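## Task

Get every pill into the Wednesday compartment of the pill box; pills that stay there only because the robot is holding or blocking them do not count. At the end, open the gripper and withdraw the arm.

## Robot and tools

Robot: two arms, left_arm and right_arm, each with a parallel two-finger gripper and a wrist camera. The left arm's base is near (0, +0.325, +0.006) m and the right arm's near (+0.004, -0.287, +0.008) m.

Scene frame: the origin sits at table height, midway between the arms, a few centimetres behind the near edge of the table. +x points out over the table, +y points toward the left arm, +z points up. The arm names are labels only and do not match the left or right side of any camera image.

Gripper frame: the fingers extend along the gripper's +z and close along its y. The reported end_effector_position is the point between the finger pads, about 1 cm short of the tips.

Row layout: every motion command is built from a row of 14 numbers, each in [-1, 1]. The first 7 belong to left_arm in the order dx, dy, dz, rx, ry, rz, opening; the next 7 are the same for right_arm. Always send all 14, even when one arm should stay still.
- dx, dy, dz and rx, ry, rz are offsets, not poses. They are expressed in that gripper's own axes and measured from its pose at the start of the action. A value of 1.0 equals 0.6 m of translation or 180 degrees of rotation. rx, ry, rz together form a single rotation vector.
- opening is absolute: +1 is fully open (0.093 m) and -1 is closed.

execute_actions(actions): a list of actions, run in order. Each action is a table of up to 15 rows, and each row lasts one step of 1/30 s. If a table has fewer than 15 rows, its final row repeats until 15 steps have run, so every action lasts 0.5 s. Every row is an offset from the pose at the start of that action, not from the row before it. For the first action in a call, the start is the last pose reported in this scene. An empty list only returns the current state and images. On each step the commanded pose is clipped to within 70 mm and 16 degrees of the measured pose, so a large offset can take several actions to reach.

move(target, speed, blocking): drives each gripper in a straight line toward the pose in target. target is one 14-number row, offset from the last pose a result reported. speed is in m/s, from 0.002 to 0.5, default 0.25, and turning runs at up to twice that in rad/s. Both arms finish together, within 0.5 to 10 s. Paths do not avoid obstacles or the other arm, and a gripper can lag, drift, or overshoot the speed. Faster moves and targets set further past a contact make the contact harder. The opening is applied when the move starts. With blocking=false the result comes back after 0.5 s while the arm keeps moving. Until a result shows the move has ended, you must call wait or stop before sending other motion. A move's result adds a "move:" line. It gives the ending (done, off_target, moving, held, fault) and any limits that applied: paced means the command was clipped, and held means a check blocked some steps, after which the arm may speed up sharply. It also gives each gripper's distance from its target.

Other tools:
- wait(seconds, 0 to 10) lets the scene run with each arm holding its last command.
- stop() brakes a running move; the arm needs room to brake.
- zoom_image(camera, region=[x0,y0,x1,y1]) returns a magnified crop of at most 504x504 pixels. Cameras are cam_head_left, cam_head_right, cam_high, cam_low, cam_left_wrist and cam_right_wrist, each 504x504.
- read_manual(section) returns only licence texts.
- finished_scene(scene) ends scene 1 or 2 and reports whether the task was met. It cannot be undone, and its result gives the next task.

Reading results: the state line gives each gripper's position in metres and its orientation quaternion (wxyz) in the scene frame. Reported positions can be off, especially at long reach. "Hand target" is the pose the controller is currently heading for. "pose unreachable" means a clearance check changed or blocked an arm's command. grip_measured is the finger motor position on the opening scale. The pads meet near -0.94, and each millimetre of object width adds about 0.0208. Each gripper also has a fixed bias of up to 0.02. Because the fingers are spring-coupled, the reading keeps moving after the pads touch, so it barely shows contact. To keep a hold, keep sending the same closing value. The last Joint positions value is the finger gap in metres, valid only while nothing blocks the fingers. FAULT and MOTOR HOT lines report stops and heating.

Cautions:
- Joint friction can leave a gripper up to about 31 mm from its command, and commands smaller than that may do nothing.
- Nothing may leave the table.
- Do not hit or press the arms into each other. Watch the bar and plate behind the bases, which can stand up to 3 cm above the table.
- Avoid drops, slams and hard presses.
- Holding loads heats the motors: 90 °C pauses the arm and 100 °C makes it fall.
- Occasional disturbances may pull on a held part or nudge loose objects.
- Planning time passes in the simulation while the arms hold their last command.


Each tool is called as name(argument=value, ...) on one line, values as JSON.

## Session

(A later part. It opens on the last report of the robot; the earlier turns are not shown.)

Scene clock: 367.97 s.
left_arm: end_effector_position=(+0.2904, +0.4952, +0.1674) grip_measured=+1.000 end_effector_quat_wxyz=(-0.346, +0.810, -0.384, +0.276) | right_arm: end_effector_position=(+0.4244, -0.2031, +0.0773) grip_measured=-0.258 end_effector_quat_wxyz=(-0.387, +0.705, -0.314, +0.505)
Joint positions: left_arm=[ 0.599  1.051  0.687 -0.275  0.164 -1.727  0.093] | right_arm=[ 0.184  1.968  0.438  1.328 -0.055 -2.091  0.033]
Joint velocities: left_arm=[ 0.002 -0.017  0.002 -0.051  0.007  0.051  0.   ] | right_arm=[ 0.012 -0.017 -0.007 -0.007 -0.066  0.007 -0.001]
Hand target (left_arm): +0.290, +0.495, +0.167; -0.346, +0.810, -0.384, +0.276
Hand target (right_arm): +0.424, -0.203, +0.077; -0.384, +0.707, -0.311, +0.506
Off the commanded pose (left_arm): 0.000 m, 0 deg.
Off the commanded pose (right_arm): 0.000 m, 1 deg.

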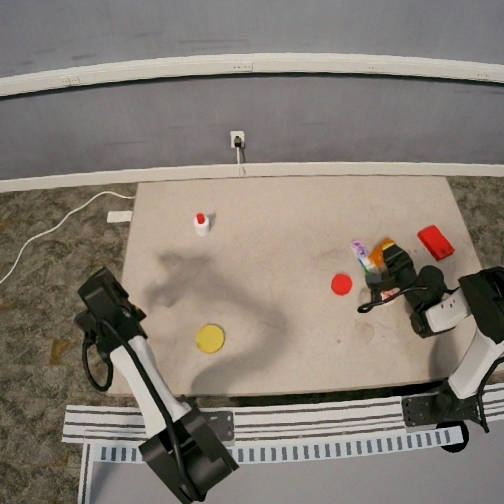

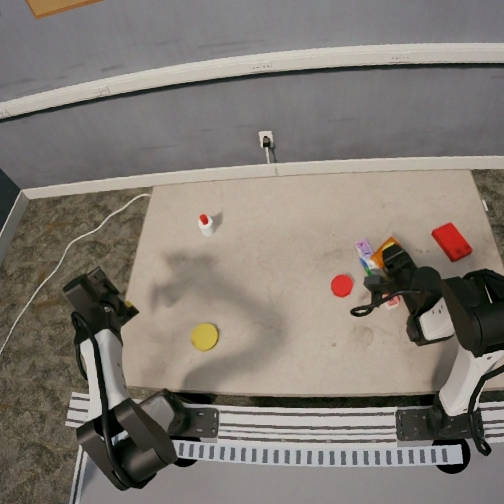

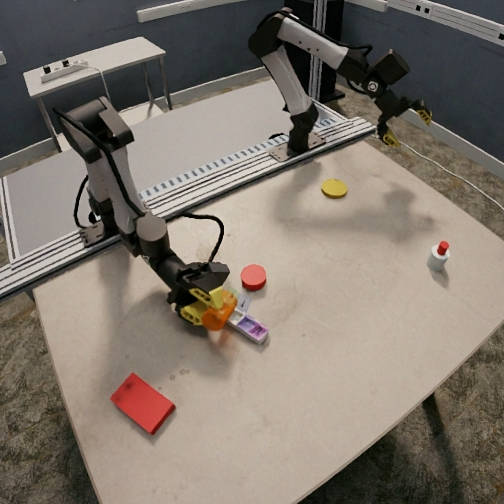

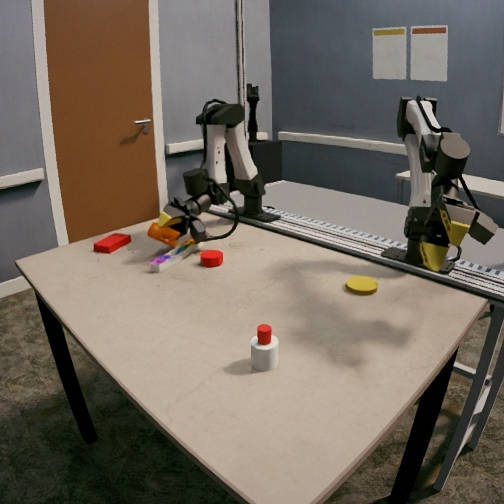

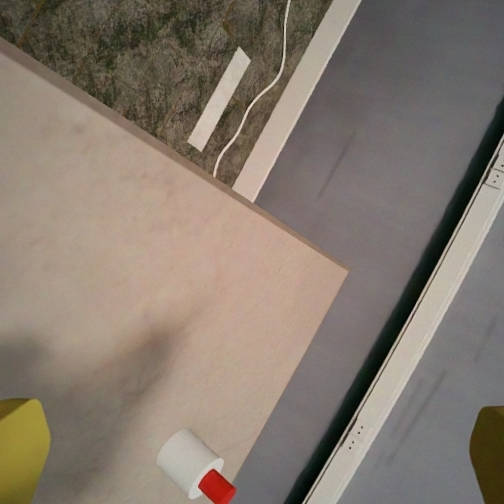

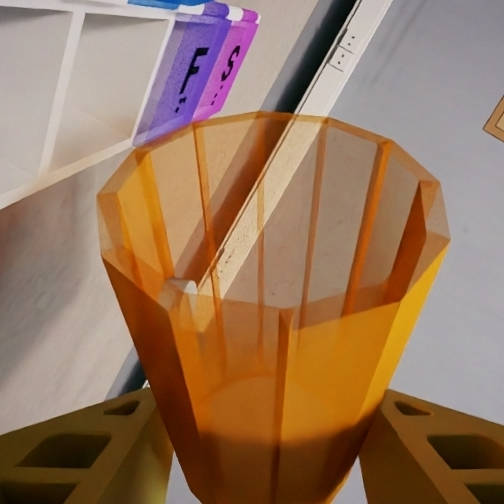

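Repeat with smaller roll-only shakes.

execute_actions(actions=[[[0,0,0,0,0,0,1,0.015,0,0,0,0,0.05,-0.3],[0,0,0,0,0,0,1,0.015,0,0,0,0,0.05,-0.3],[0,0,0,0,0,0,1,0.015,0,0,0,0,0.05,-0.3],[0,0,0,0,0,0,1,-0.01,0,0,0,0,0,-0.3],[0,0,0,0,0,0,1,-0.01,0,0,0,0,0,-0.3],[0,0,0,0,0,0,1,-0.01,0,0,0,0,0,-0.3],[0,0,0,0,0,0,1,0.015,0,0,0,0,0.05,-0.3],[0,0,0,0,0,0,1,0.015,0,0,0,0,0.05,-0.3],[0,0,0,0,0,0,1,0.015,0,0,0,0,0.05,-0.3],[0,0,0,0,0,0,1,-0.01,0,0,0,0,0,-0.3],[0,0,0,0,0,0,1,-0.01,0,0,0,0,0,-0.3],[0,0,0,0,0,0,1,-0.003,0,0,0,0,0,-0.3]],[[0,0,0,0,0,0,1,0,0,0,0,0,-0.008,-0.3]]])

Scene clock: 380.50 s.
left_arm: end_effector_position=(+0.2904, +0.4952, +0.1674) grip_measured=+1.000 end_effector_quat_wxyz=(-0.346, +0.810, -0.384, +0.276) | right_arm: end_effector_position=(+0.4238, -0.2029, +0.0747) grip_measured=-0.258 end_effector_quat_wxyz=(-0.388, +0.706, -0.322, +0.498)
Joint positions: left_arm=[ 0.599  1.051  0.687 -0.275  0.164 -1.727  0.093] | right_arm=[ 0.185  1.968  0.438  1.317 -0.054 -2.074  0.033]
Joint velocities: left_arm=[ 0.007  0.002  0.022  0.022  0.007 -0.081  0.   ] | right_arm=[ 0.017 -0.002  0.002 -0.022  0.022  0.037  0.   ]
Hand target (left_arm): +0.290, +0.495, +0.167; -0.346, +0.810, -0.384, +0.276
Hand target (right_arm): +0.424, -0.203, +0.075; -0.386, +0.707, -0.319, +0.500
Off the commanded pose (left_arm): 0.000 m, 0 deg.
Off the commanded pose (right_arm): 0.000 m, 1 deg.

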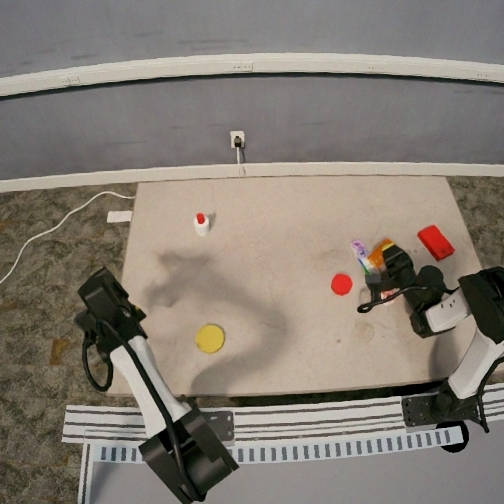

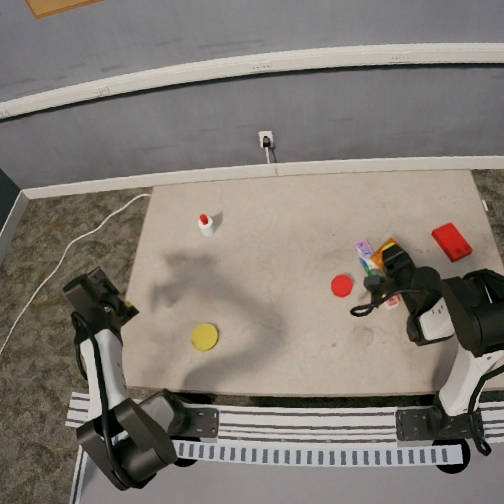

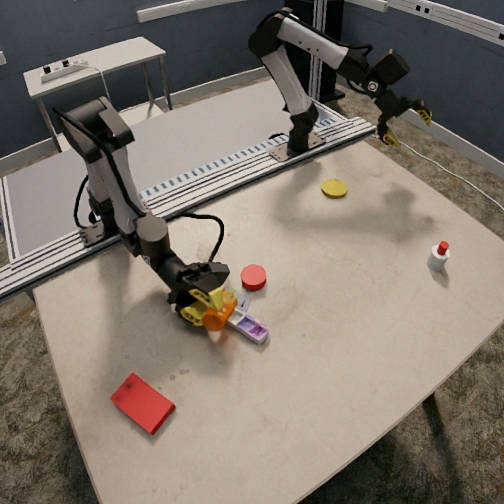

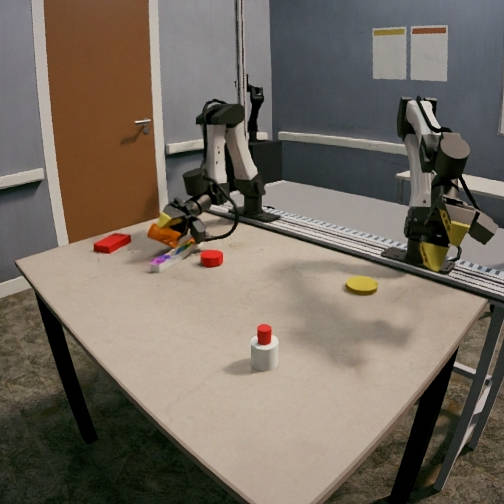

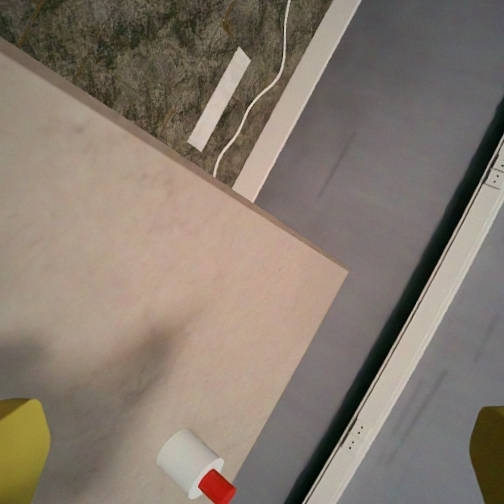

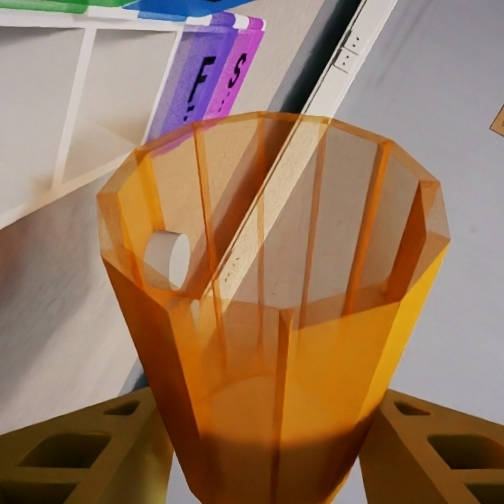

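execute_actions(actions=[[[0,0,0,0,0,0,1,0.01,-0.004,0,0,0,0.04,-0.3],[0,0,0,0,0,0,1,0.01,-0.004,0,0,0,0.04,-0.3],[0,0,0,0,0,0,1,0.01,-0.004,0,0,0,0.04,-0.3],[0,0,0,0,0,0,1,-0.01,-0.004,0,0,0,-0.008,-0.3],[0,0,0,0,0,0,1,-0.01,-0.004,0,0,0,-0.008,-0.3],[0,0,0,0,0,0,1,-0.01,-0.004,0,0,0,-0.008,-0.3],[0,0,0,0,0,0,1,0.01,-0.004,0,0,0,0.04,-0.3],[0,0,0,0,0,0,1,0.01,-0.004,0,0,0,0.04,-0.3],[0,0,0,0,0,0,1,0.01,-0.004,0,0,0,0.04,-0.3],[0,0,0,0,0,0,1,-0.01,-0.004,0,0,0,-0.008,-0.3],[0,0,0,0,0,0,1,-0.01,-0.004,0,0,0,-0.008,-0.3],[0,0,0,0,0,0,1,0,-0.004,0,0,0,-0.008,-0.3]],[[0,0,0,0,0,0,1,0.01,-0.004,0,0,0,0.04,-0.3],[0,0,0,0,0,0,1,0.01,-0.004,0,0,0,0.04,-0.3],[0,0,0,0,0,0,1,0.01,-0.004,0,0,0,0.04,-0.3],[0,0,0,0,0,0,1,-0.01,-0.004,0,0,0,-0.008,-0.3],[0,0,0,0,0,0,1,-0.01,-0.004,0,0,0,-0.008,-0.3],[0,0,0,0,0,0,1,-0.01,-0.004,0,0,0,-0.008,-0.3],[0,0,0,0,0,0,1,0.01,-0.004,0,0,0,0.04,-0.3],[0,0,0,0,0,0,1,0.01,-0.004,0,0,0,0.04,-0.3],[0,0,0,0,0,0,1,0.01,-0.004,0,0,0,0.04,-0.3],[0,0,0,0,0,0,1,-0.01,-0.004,0,0,0,-0.008,-0.3],[0,0,0,0,0,0,1,-0.01,-0.004,0,0,0,-0.008,-0.3],[0,0,0,0,0,0,1,0,-0.004,0,0,0,-0.008,-0.3]],[[0,0,0,0,0,0,1,0,0,0,0,0,-0.006,-0.3]]])

Scene clock: 400.93 s.
left_arm: end_effector_position=(+0.2904, +0.4952, +0.1674) grip_measured=+1.000 end_effector_quat_wxyz=(-0.346, +0.810, -0.384, +0.276) | right_arm: end_effector_position=(+0.4222, -0.2015, +0.0684) grip_measured=-0.258 end_effector_quat_wxyz=(-0.382, +0.712, -0.329, +0.490)
Joint positions: left_arm=[ 0.599  1.051  0.687 -0.275  0.164 -1.727  0.093] | right_arm=[ 0.194  1.968  0.438  1.29  -0.04  -2.067  0.033]
Joint velocities: left_arm=[-0.017 -0.002  0.007  0.066 -0.037  0.022  0.   ] | right_arm=[-0.002 -0.022 -0.027  0.051  0.037  0.037 -0.   ]
Hand target (left_arm): +0.290, +0.495, +0.167; -0.346, +0.810, -0.384, +0.276
Hand target (right_arm): +0.422, -0.202, +0.068; -0.380, +0.713, -0.326, +0.491
Off the commanded pose (left_arm): 0.000 m, 0 deg.
Off the commanded pose (right_arm): 0.000 m, 0 deg.

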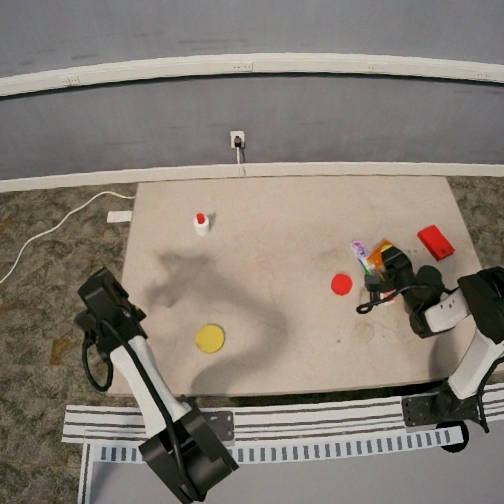

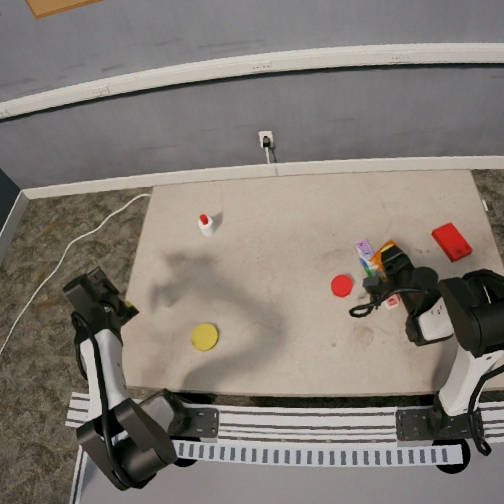

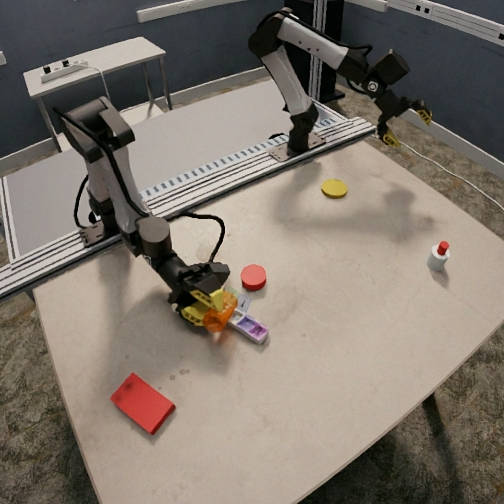

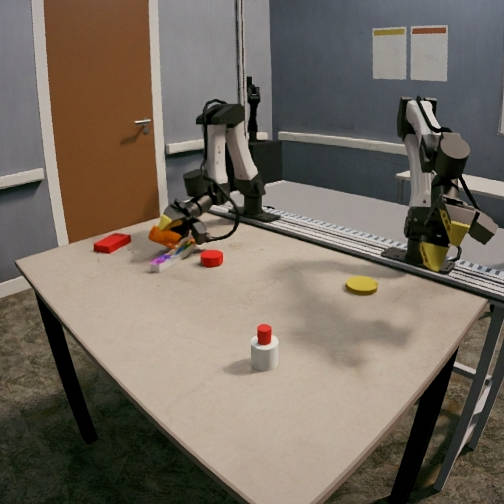

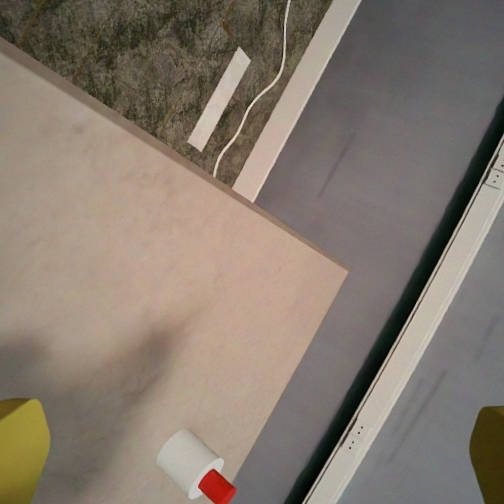

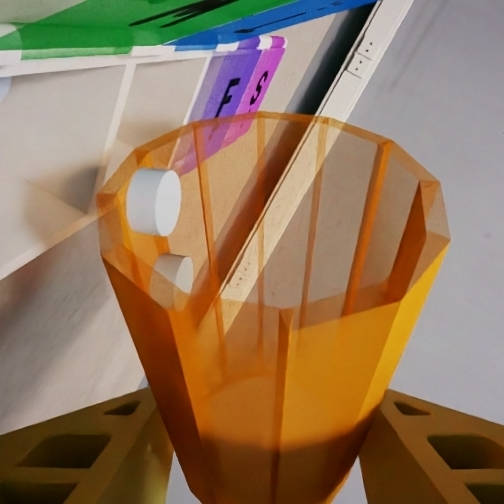

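execute_actions(actions=[[[0,0,0,0,0,0,1,0.005,-0.01,0,0.015,0.008,0.04,-0.3],[0,0,0,0,0,0,1,0.005,-0.01,0,0.015,0.008,0.04,-0.3],[0,0,0,0,0,0,1,0.005,-0.01,0,0.015,0.008,0.04,-0.3],[0,0,0,0,0,0,1,0.005,-0.01,0,0.015,0.008,-0.012,-0.3],[0,0,0,0,0,0,1,0.005,-0.01,0,0.015,0.008,-0.012,-0.3],[0,0,0,0,0,0,1,0.005,-0.01,0,0.015,0.008,-0.012,-0.3],[0,0,0,0,0,0,1,0.005,-0.01,0,0.015,0.008,0.04,-0.3],[0,0,0,0,0,0,1,0.005,-0.01,0,0.015,0.008,0.04,-0.3],[0,0,0,0,0,0,1,0.005,-0.01,0,0.015,0.008,0.04,-0.3],[0,0,0,0,0,0,1,0.005,-0.01,0,0.015,0.008,-0.012,-0.3]]])

wait(seconds=0.5)

Scene clock: 414.20 s.
left_arm: end_effector_position=(+0.2904, +0.4952, +0.1674) grip_measured=+1.000 end_effector_quat_wxyz=(-0.346, +0.810, -0.384, +0.276) | right_arm: end_effector_position=(+0.4242, -0.2012, +0.0745) grip_measured=-0.258 end_effector_quat_wxyz=(-0.390, +0.701, -0.323, +0.502)
Joint positions: left_arm=[ 0.599  1.051  0.687 -0.275  0.164 -1.727  0.093] | right_arm=[ 0.194  1.985  0.438  1.347 -0.04  -2.067  0.033]
Joint velocities: left_arm=[-0.002  0.007 -0.002  0.007 -0.037  0.007  0.   ] | right_arm=[-0.002 -0.002 -0.017  0.037 -0.081 -0.198 -0.   ]
Hand target (left_arm): +0.290, +0.495, +0.167; -0.346, +0.810, -0.384, +0.276
Hand target (right_arm): +0.424, -0.201, +0.075; -0.385, +0.702, -0.309, +0.513
Off the commanded pose (left_arm): 0.000 m, 0 deg.
Off the commanded pose (right_arm): 0.001 m, 2 deg.

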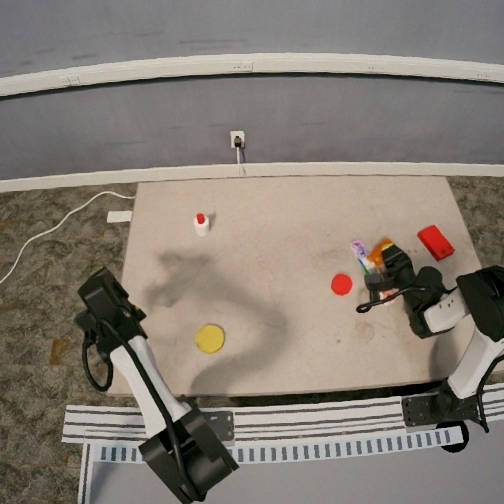

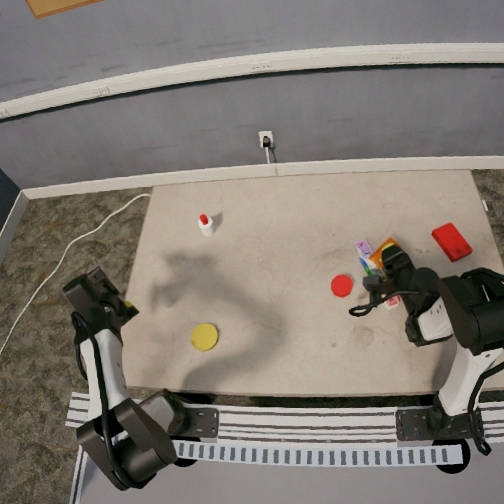

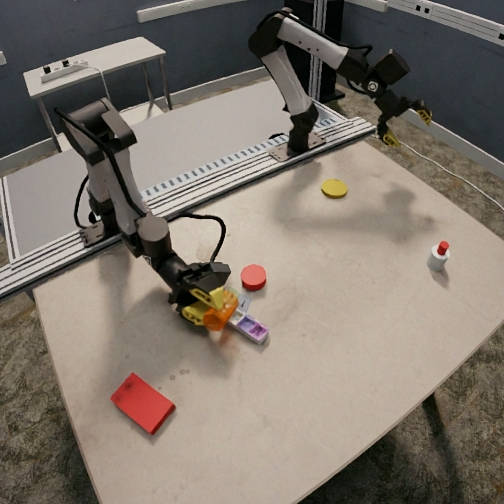

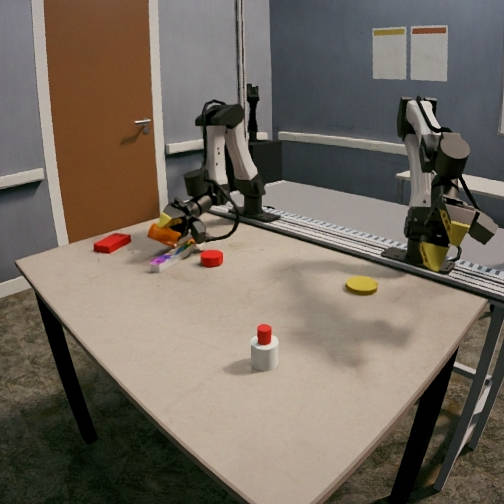

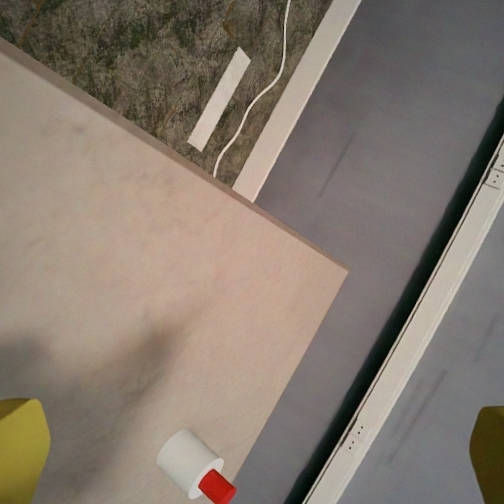

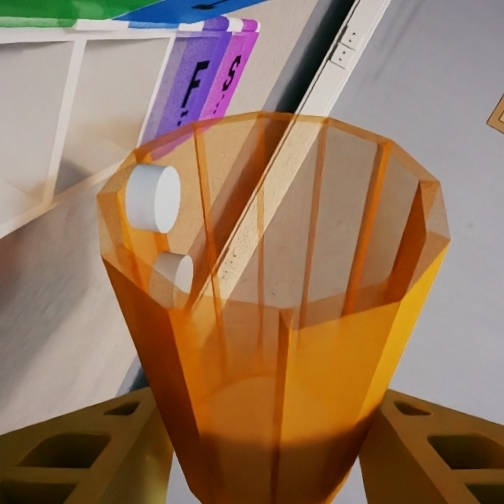

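Scene clock: 414.70 s.
left_arm: end_effector_position=(+0.2904, +0.4952, +0.1674) grip_measured=+1.000 end_effector_quat_wxyz=(-0.346, +0.810, -0.384, +0.276) | right_arm: end_effector_position=(+0.4244, -0.2012, +0.0758) grip_measured=-0.258 end_effector_quat_wxyz=(-0.385, +0.703, -0.314, +0.509)
Joint positions: left_arm=[ 0.599  1.051  0.687 -0.275  0.164 -1.727  0.093] | right_arm=[ 0.194  1.985  0.438  1.352 -0.04  -2.093  0.033]
Joint velocities: left_arm=[ 0.017  0.012 -0.007  0.007 -0.081  0.007  0.   ] | right_arm=[-0.007  0.017 -0.002  0.037 -0.051 -0.007 -0.001]
Hand target (left_arm): +0.290, +0.495, +0.167; -0.346, +0.810, -0.384, +0.276
Hand target (right_arm): +0.424, -0.201, +0.075; -0.385, +0.702, -0.309, +0.513
Off the commanded pose (left_arm): 0.000 m, 0 deg.
Off the commanded pose (right_arm): 0.001 m, 1 deg.
wait: 0.50 s; at rest by 0.30 s

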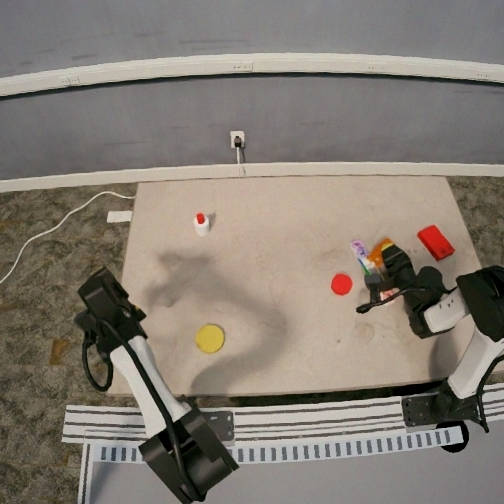

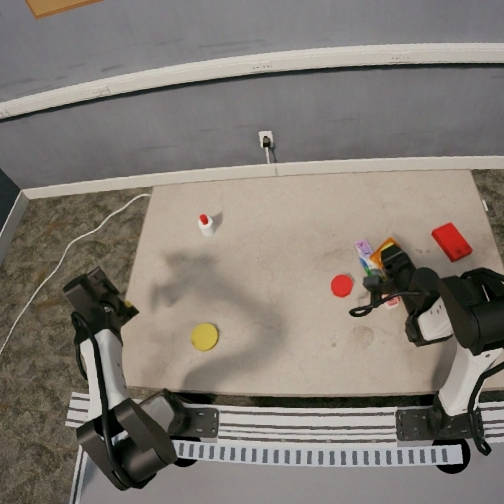

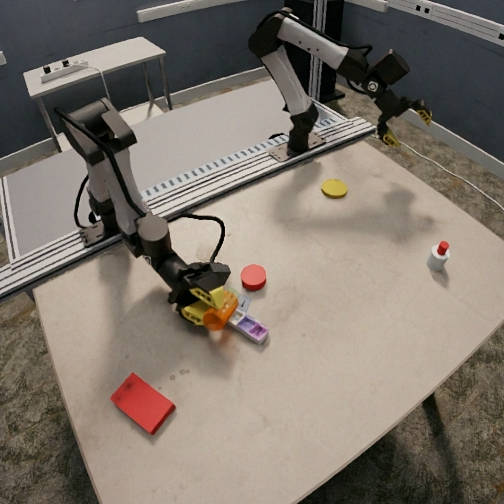

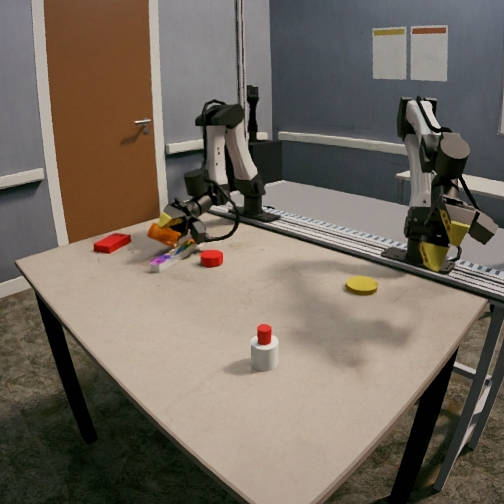

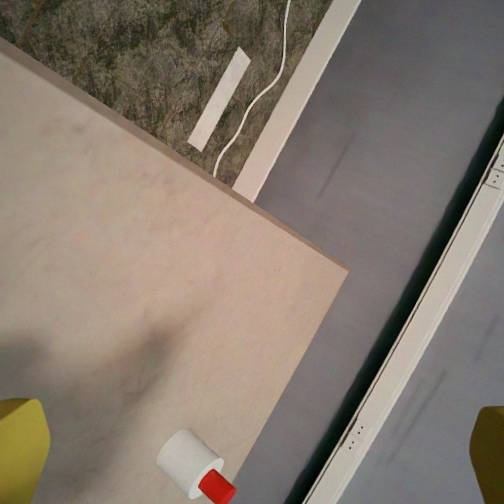

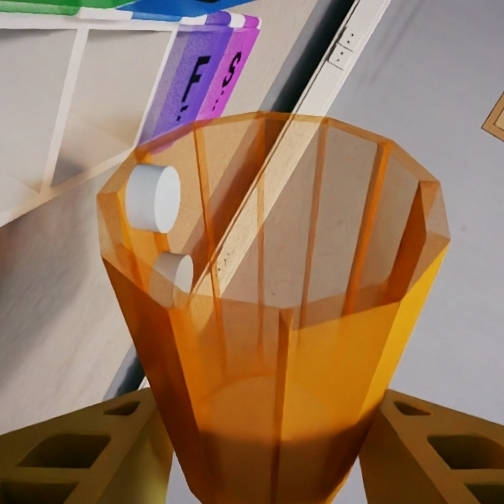

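execute_actions(actions=[[[0,0,0,0,0,0,1,0,0.003,-0.016,0,0,0,-0.3]],[[0,0,0,0,0,0,1,0,0,-0.003,0,0,0,-0.3]]])

Scene clock: 424.90 s.
left_arm: end_effector_position=(+0.2904, +0.4952, +0.1674) grip_measured=+1.000 end_effector_quat_wxyz=(-0.346, +0.810, -0.384, +0.276) | right_arm: end_effector_position=(+0.4183, -0.2023, +0.0699) grip_measured=-0.258 end_effector_quat_wxyz=(-0.381, +0.709, -0.316, +0.503)
Joint positions: left_arm=[ 0.599  1.051  0.687 -0.275  0.164 -1.727  0.093] | right_arm=[ 0.194  1.985  0.416  1.355 -0.04  -2.093  0.033]
Joint velocities: left_arm=[-0.012 -0.002 -0.017 -0.051 -0.007  0.022  0.   ] | right_arm=[ 0.007  0.012 -0.007 -0.037 -0.007  0.037  0.001]
Hand target (left_arm): +0.290, +0.495, +0.167; -0.346, +0.810, -0.384, +0.276
Hand target (right_arm): +0.417, -0.203, +0.070; -0.381, +0.709, -0.316, +0.503
Off the commanded pose (left_arm): 0.000 m, 0 deg.
Off the commanded pose (right_arm): 0.002 m, 0 deg.

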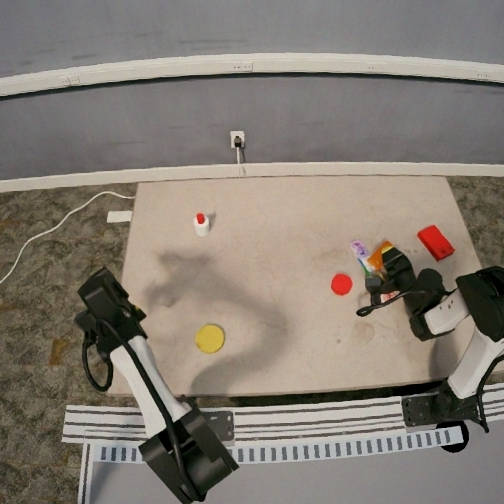

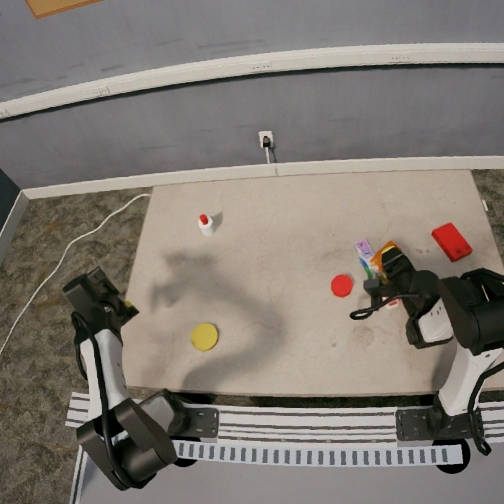

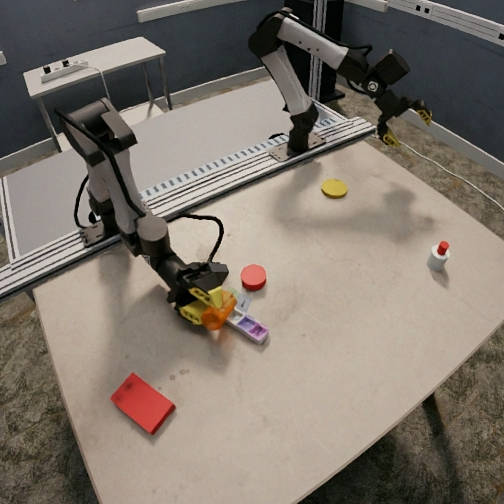

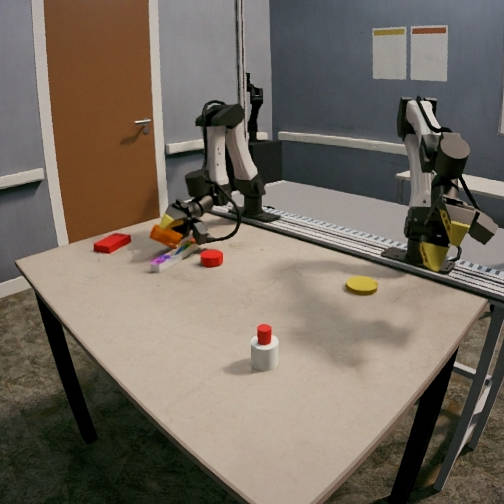

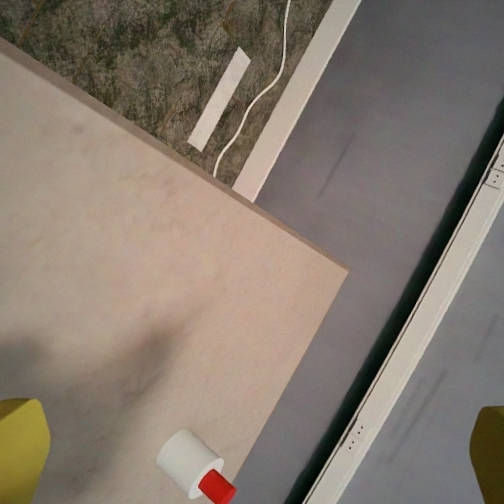

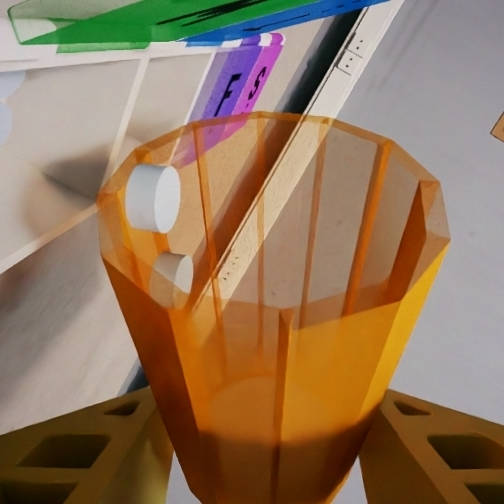

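execute_actions(actions=[[[0,0,0,0,0,0,1,0.025,-0.004,0,0.006,0.003,0,-0.3],[0,0,0,0,0,0,1,0.025,-0.004,0,0.006,0.003,0,-0.3],[0,0,0,0,0,0,1,0.025,-0.004,0,0.006,0.003,0,-0.3],[0,0,0,0,0,0,1,-0.008,-0.004,0,0.006,0.003,0,-0.3],[0,0,0,0,0,0,1,-0.008,-0.004,0,0.006,0.003,0,-0.3],[0,0,0,0,0,0,1,-0.008,-0.004,0,0.006,0.003,0,-0.3],[0,0,0,0,0,0,1,0.025,-0.004,0,0.006,0.003,0,-0.3],[0,0,0,0,0,0,1,0.025,-0.004,0,0.006,0.003,0,-0.3],[0,0,0,0,0,0,1,0.025,-0.004,0,0.006,0.003,0,-0.3],[0,0,0,0,0,0,1,-0.008,-0.004,0,0.006,0.003,0,-0.3],[0,0,0,0,0,0,1,-0.008,-0.004,0,0.006,0.003,0,-0.3],[0,0,0,0,0,0,1,-0.002,-0.004,0,0.006,0.003,0,-0.3]]])

wait(seconds=0.6)

Scene clock: 434.90 s.
left_arm: end_effector_position=(+0.2904, +0.4952, +0.1674) grip_measured=+1.000 end_effector_quat_wxyz=(-0.346, +0.810, -0.384, +0.276) | right_arm: end_effector_position=(+0.4181, -0.2005, +0.0699) grip_measured=-0.258 end_effector_quat_wxyz=(-0.384, +0.708, -0.313, +0.503)
Joint positions: left_arm=[ 0.599  1.051  0.687 -0.275  0.164 -1.727  0.093] | right_arm=[ 0.197  1.995  0.416  1.371 -0.044 -2.093  0.033]
Joint velocities: left_arm=[ 0.002 -0.007  0.017  0.095  0.037 -0.022  0.   ] | right_arm=[ 0.012 -0.002 -0.012  0.037 -0.066 -0.066  0.001]
Hand target (left_arm): +0.290, +0.495, +0.167; -0.346, +0.810, -0.384, +0.276
Hand target (right_arm): +0.418, -0.200, +0.071; -0.386, +0.703, -0.313, +0.509
Off the commanded pose (left_arm): 0.000 m, 0 deg.
Off the commanded pose (right_arm): 0.002 m, 1 deg.

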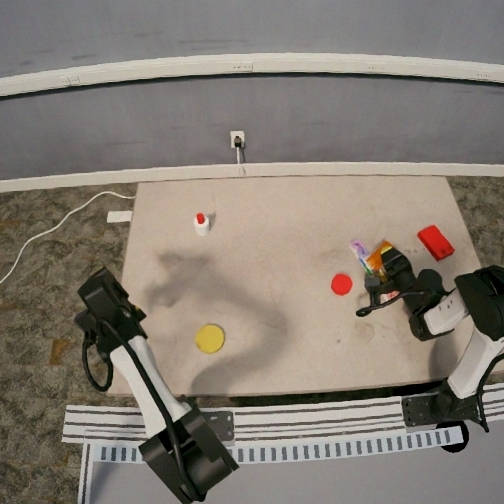

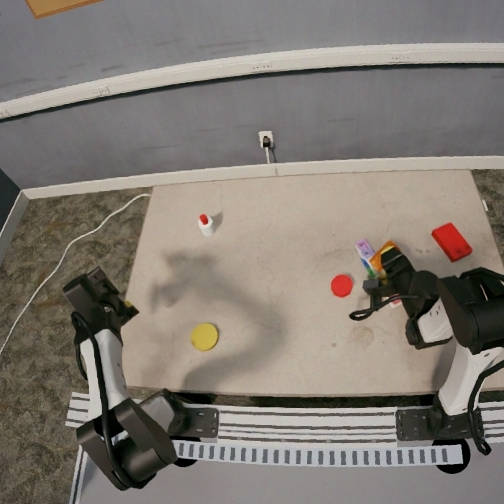

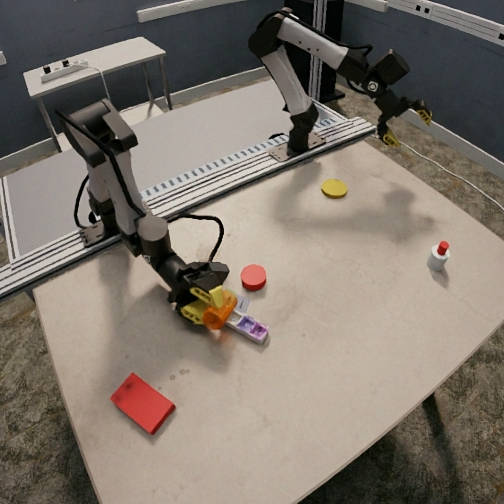

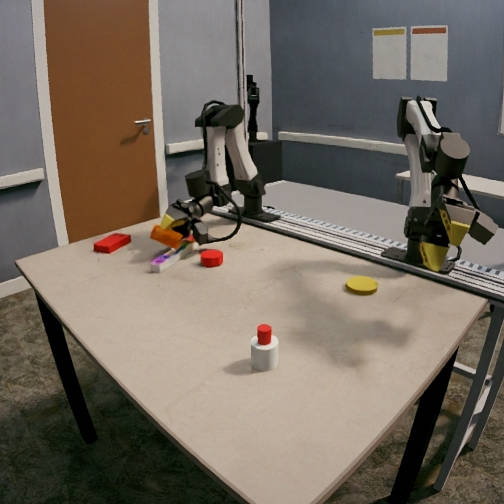

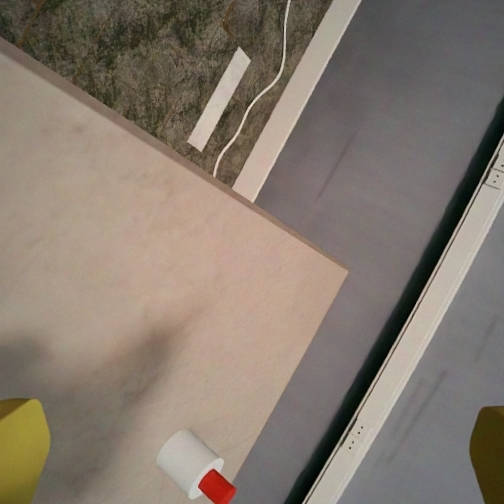

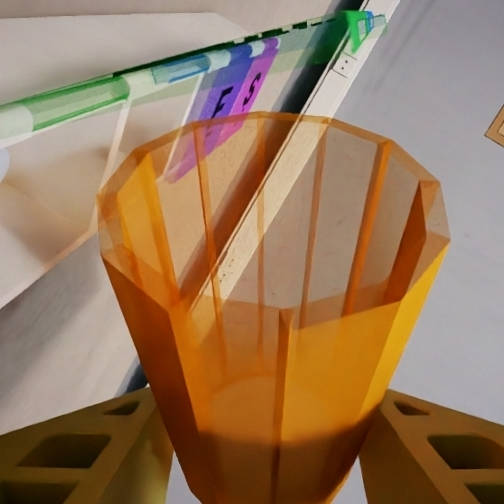

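Scene clock: 435.50 s.
left_arm: end_effector_position=(+0.2904, +0.4952, +0.1674) grip_measured=+1.000 end_effector_quat_wxyz=(-0.346, +0.810, -0.384, +0.276) | right_arm: end_effector_position=(+0.4182, -0.2005, +0.0701) grip_measured=-0.258 end_effector_quat_wxyz=(-0.384, +0.707, -0.313, +0.504)
Joint positions: left_arm=[ 0.599  1.051  0.687 -0.275  0.164 -1.727  0.093] | right_arm=[ 0.197  1.995  0.416  1.372 -0.043 -2.093  0.033]
Joint velocities: left_arm=[-0.017  0.007  0.012 -0.022 -0.022 -0.007  0.   ] | right_arm=[ 0.012 -0.002 -0.002 -0.022 -0.051 -0.095 -0.   ]
Hand target (left_arm): +0.290, +0.495, +0.167; -0.346, +0.810, -0.384, +0.276
Hand target (right_arm): +0.418, -0.200, +0.071; -0.386, +0.703, -0.313, +0.509
Off the commanded pose (left_arm): 0.000 m, 0 deg.
Off the commanded pose (right_arm): 0.001 m, 1 deg.
wait: 0.60 s; at rest by 0.17 s

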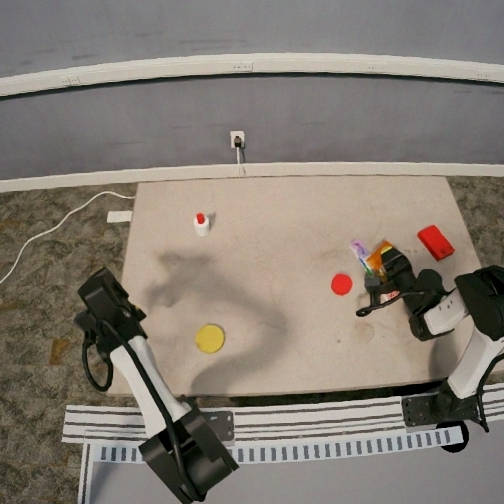

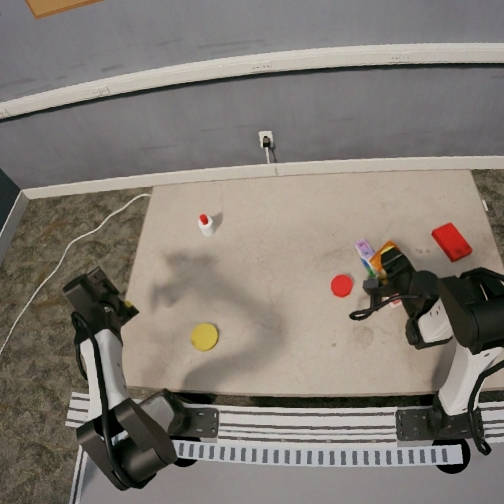

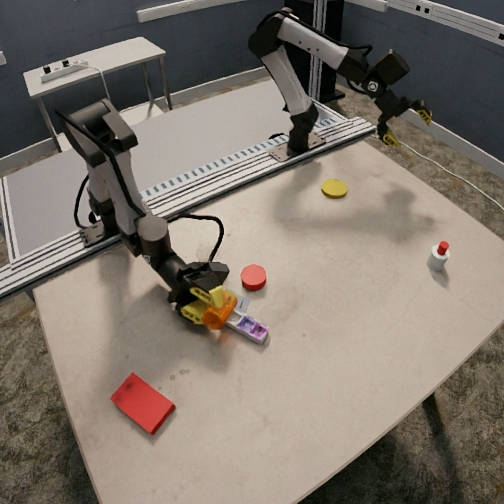

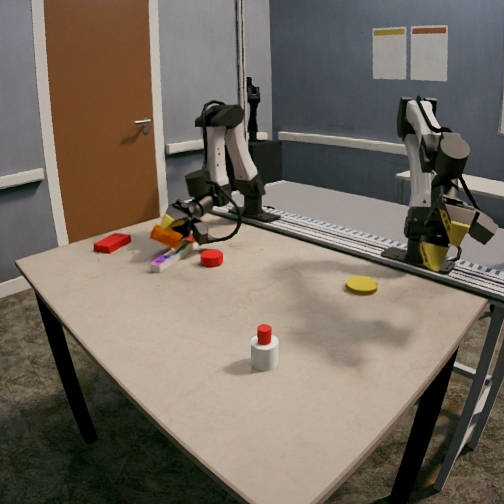

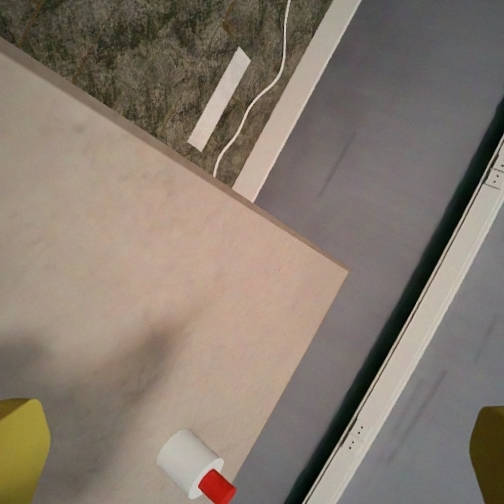

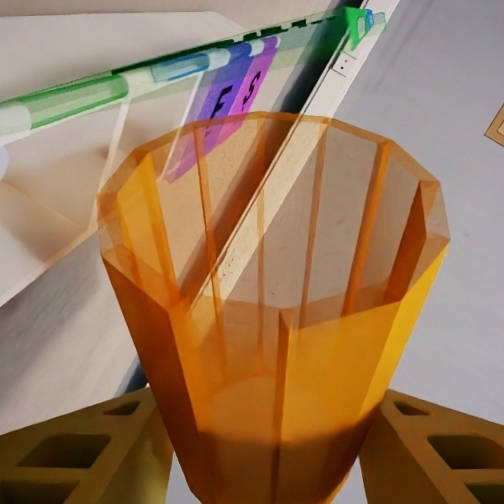

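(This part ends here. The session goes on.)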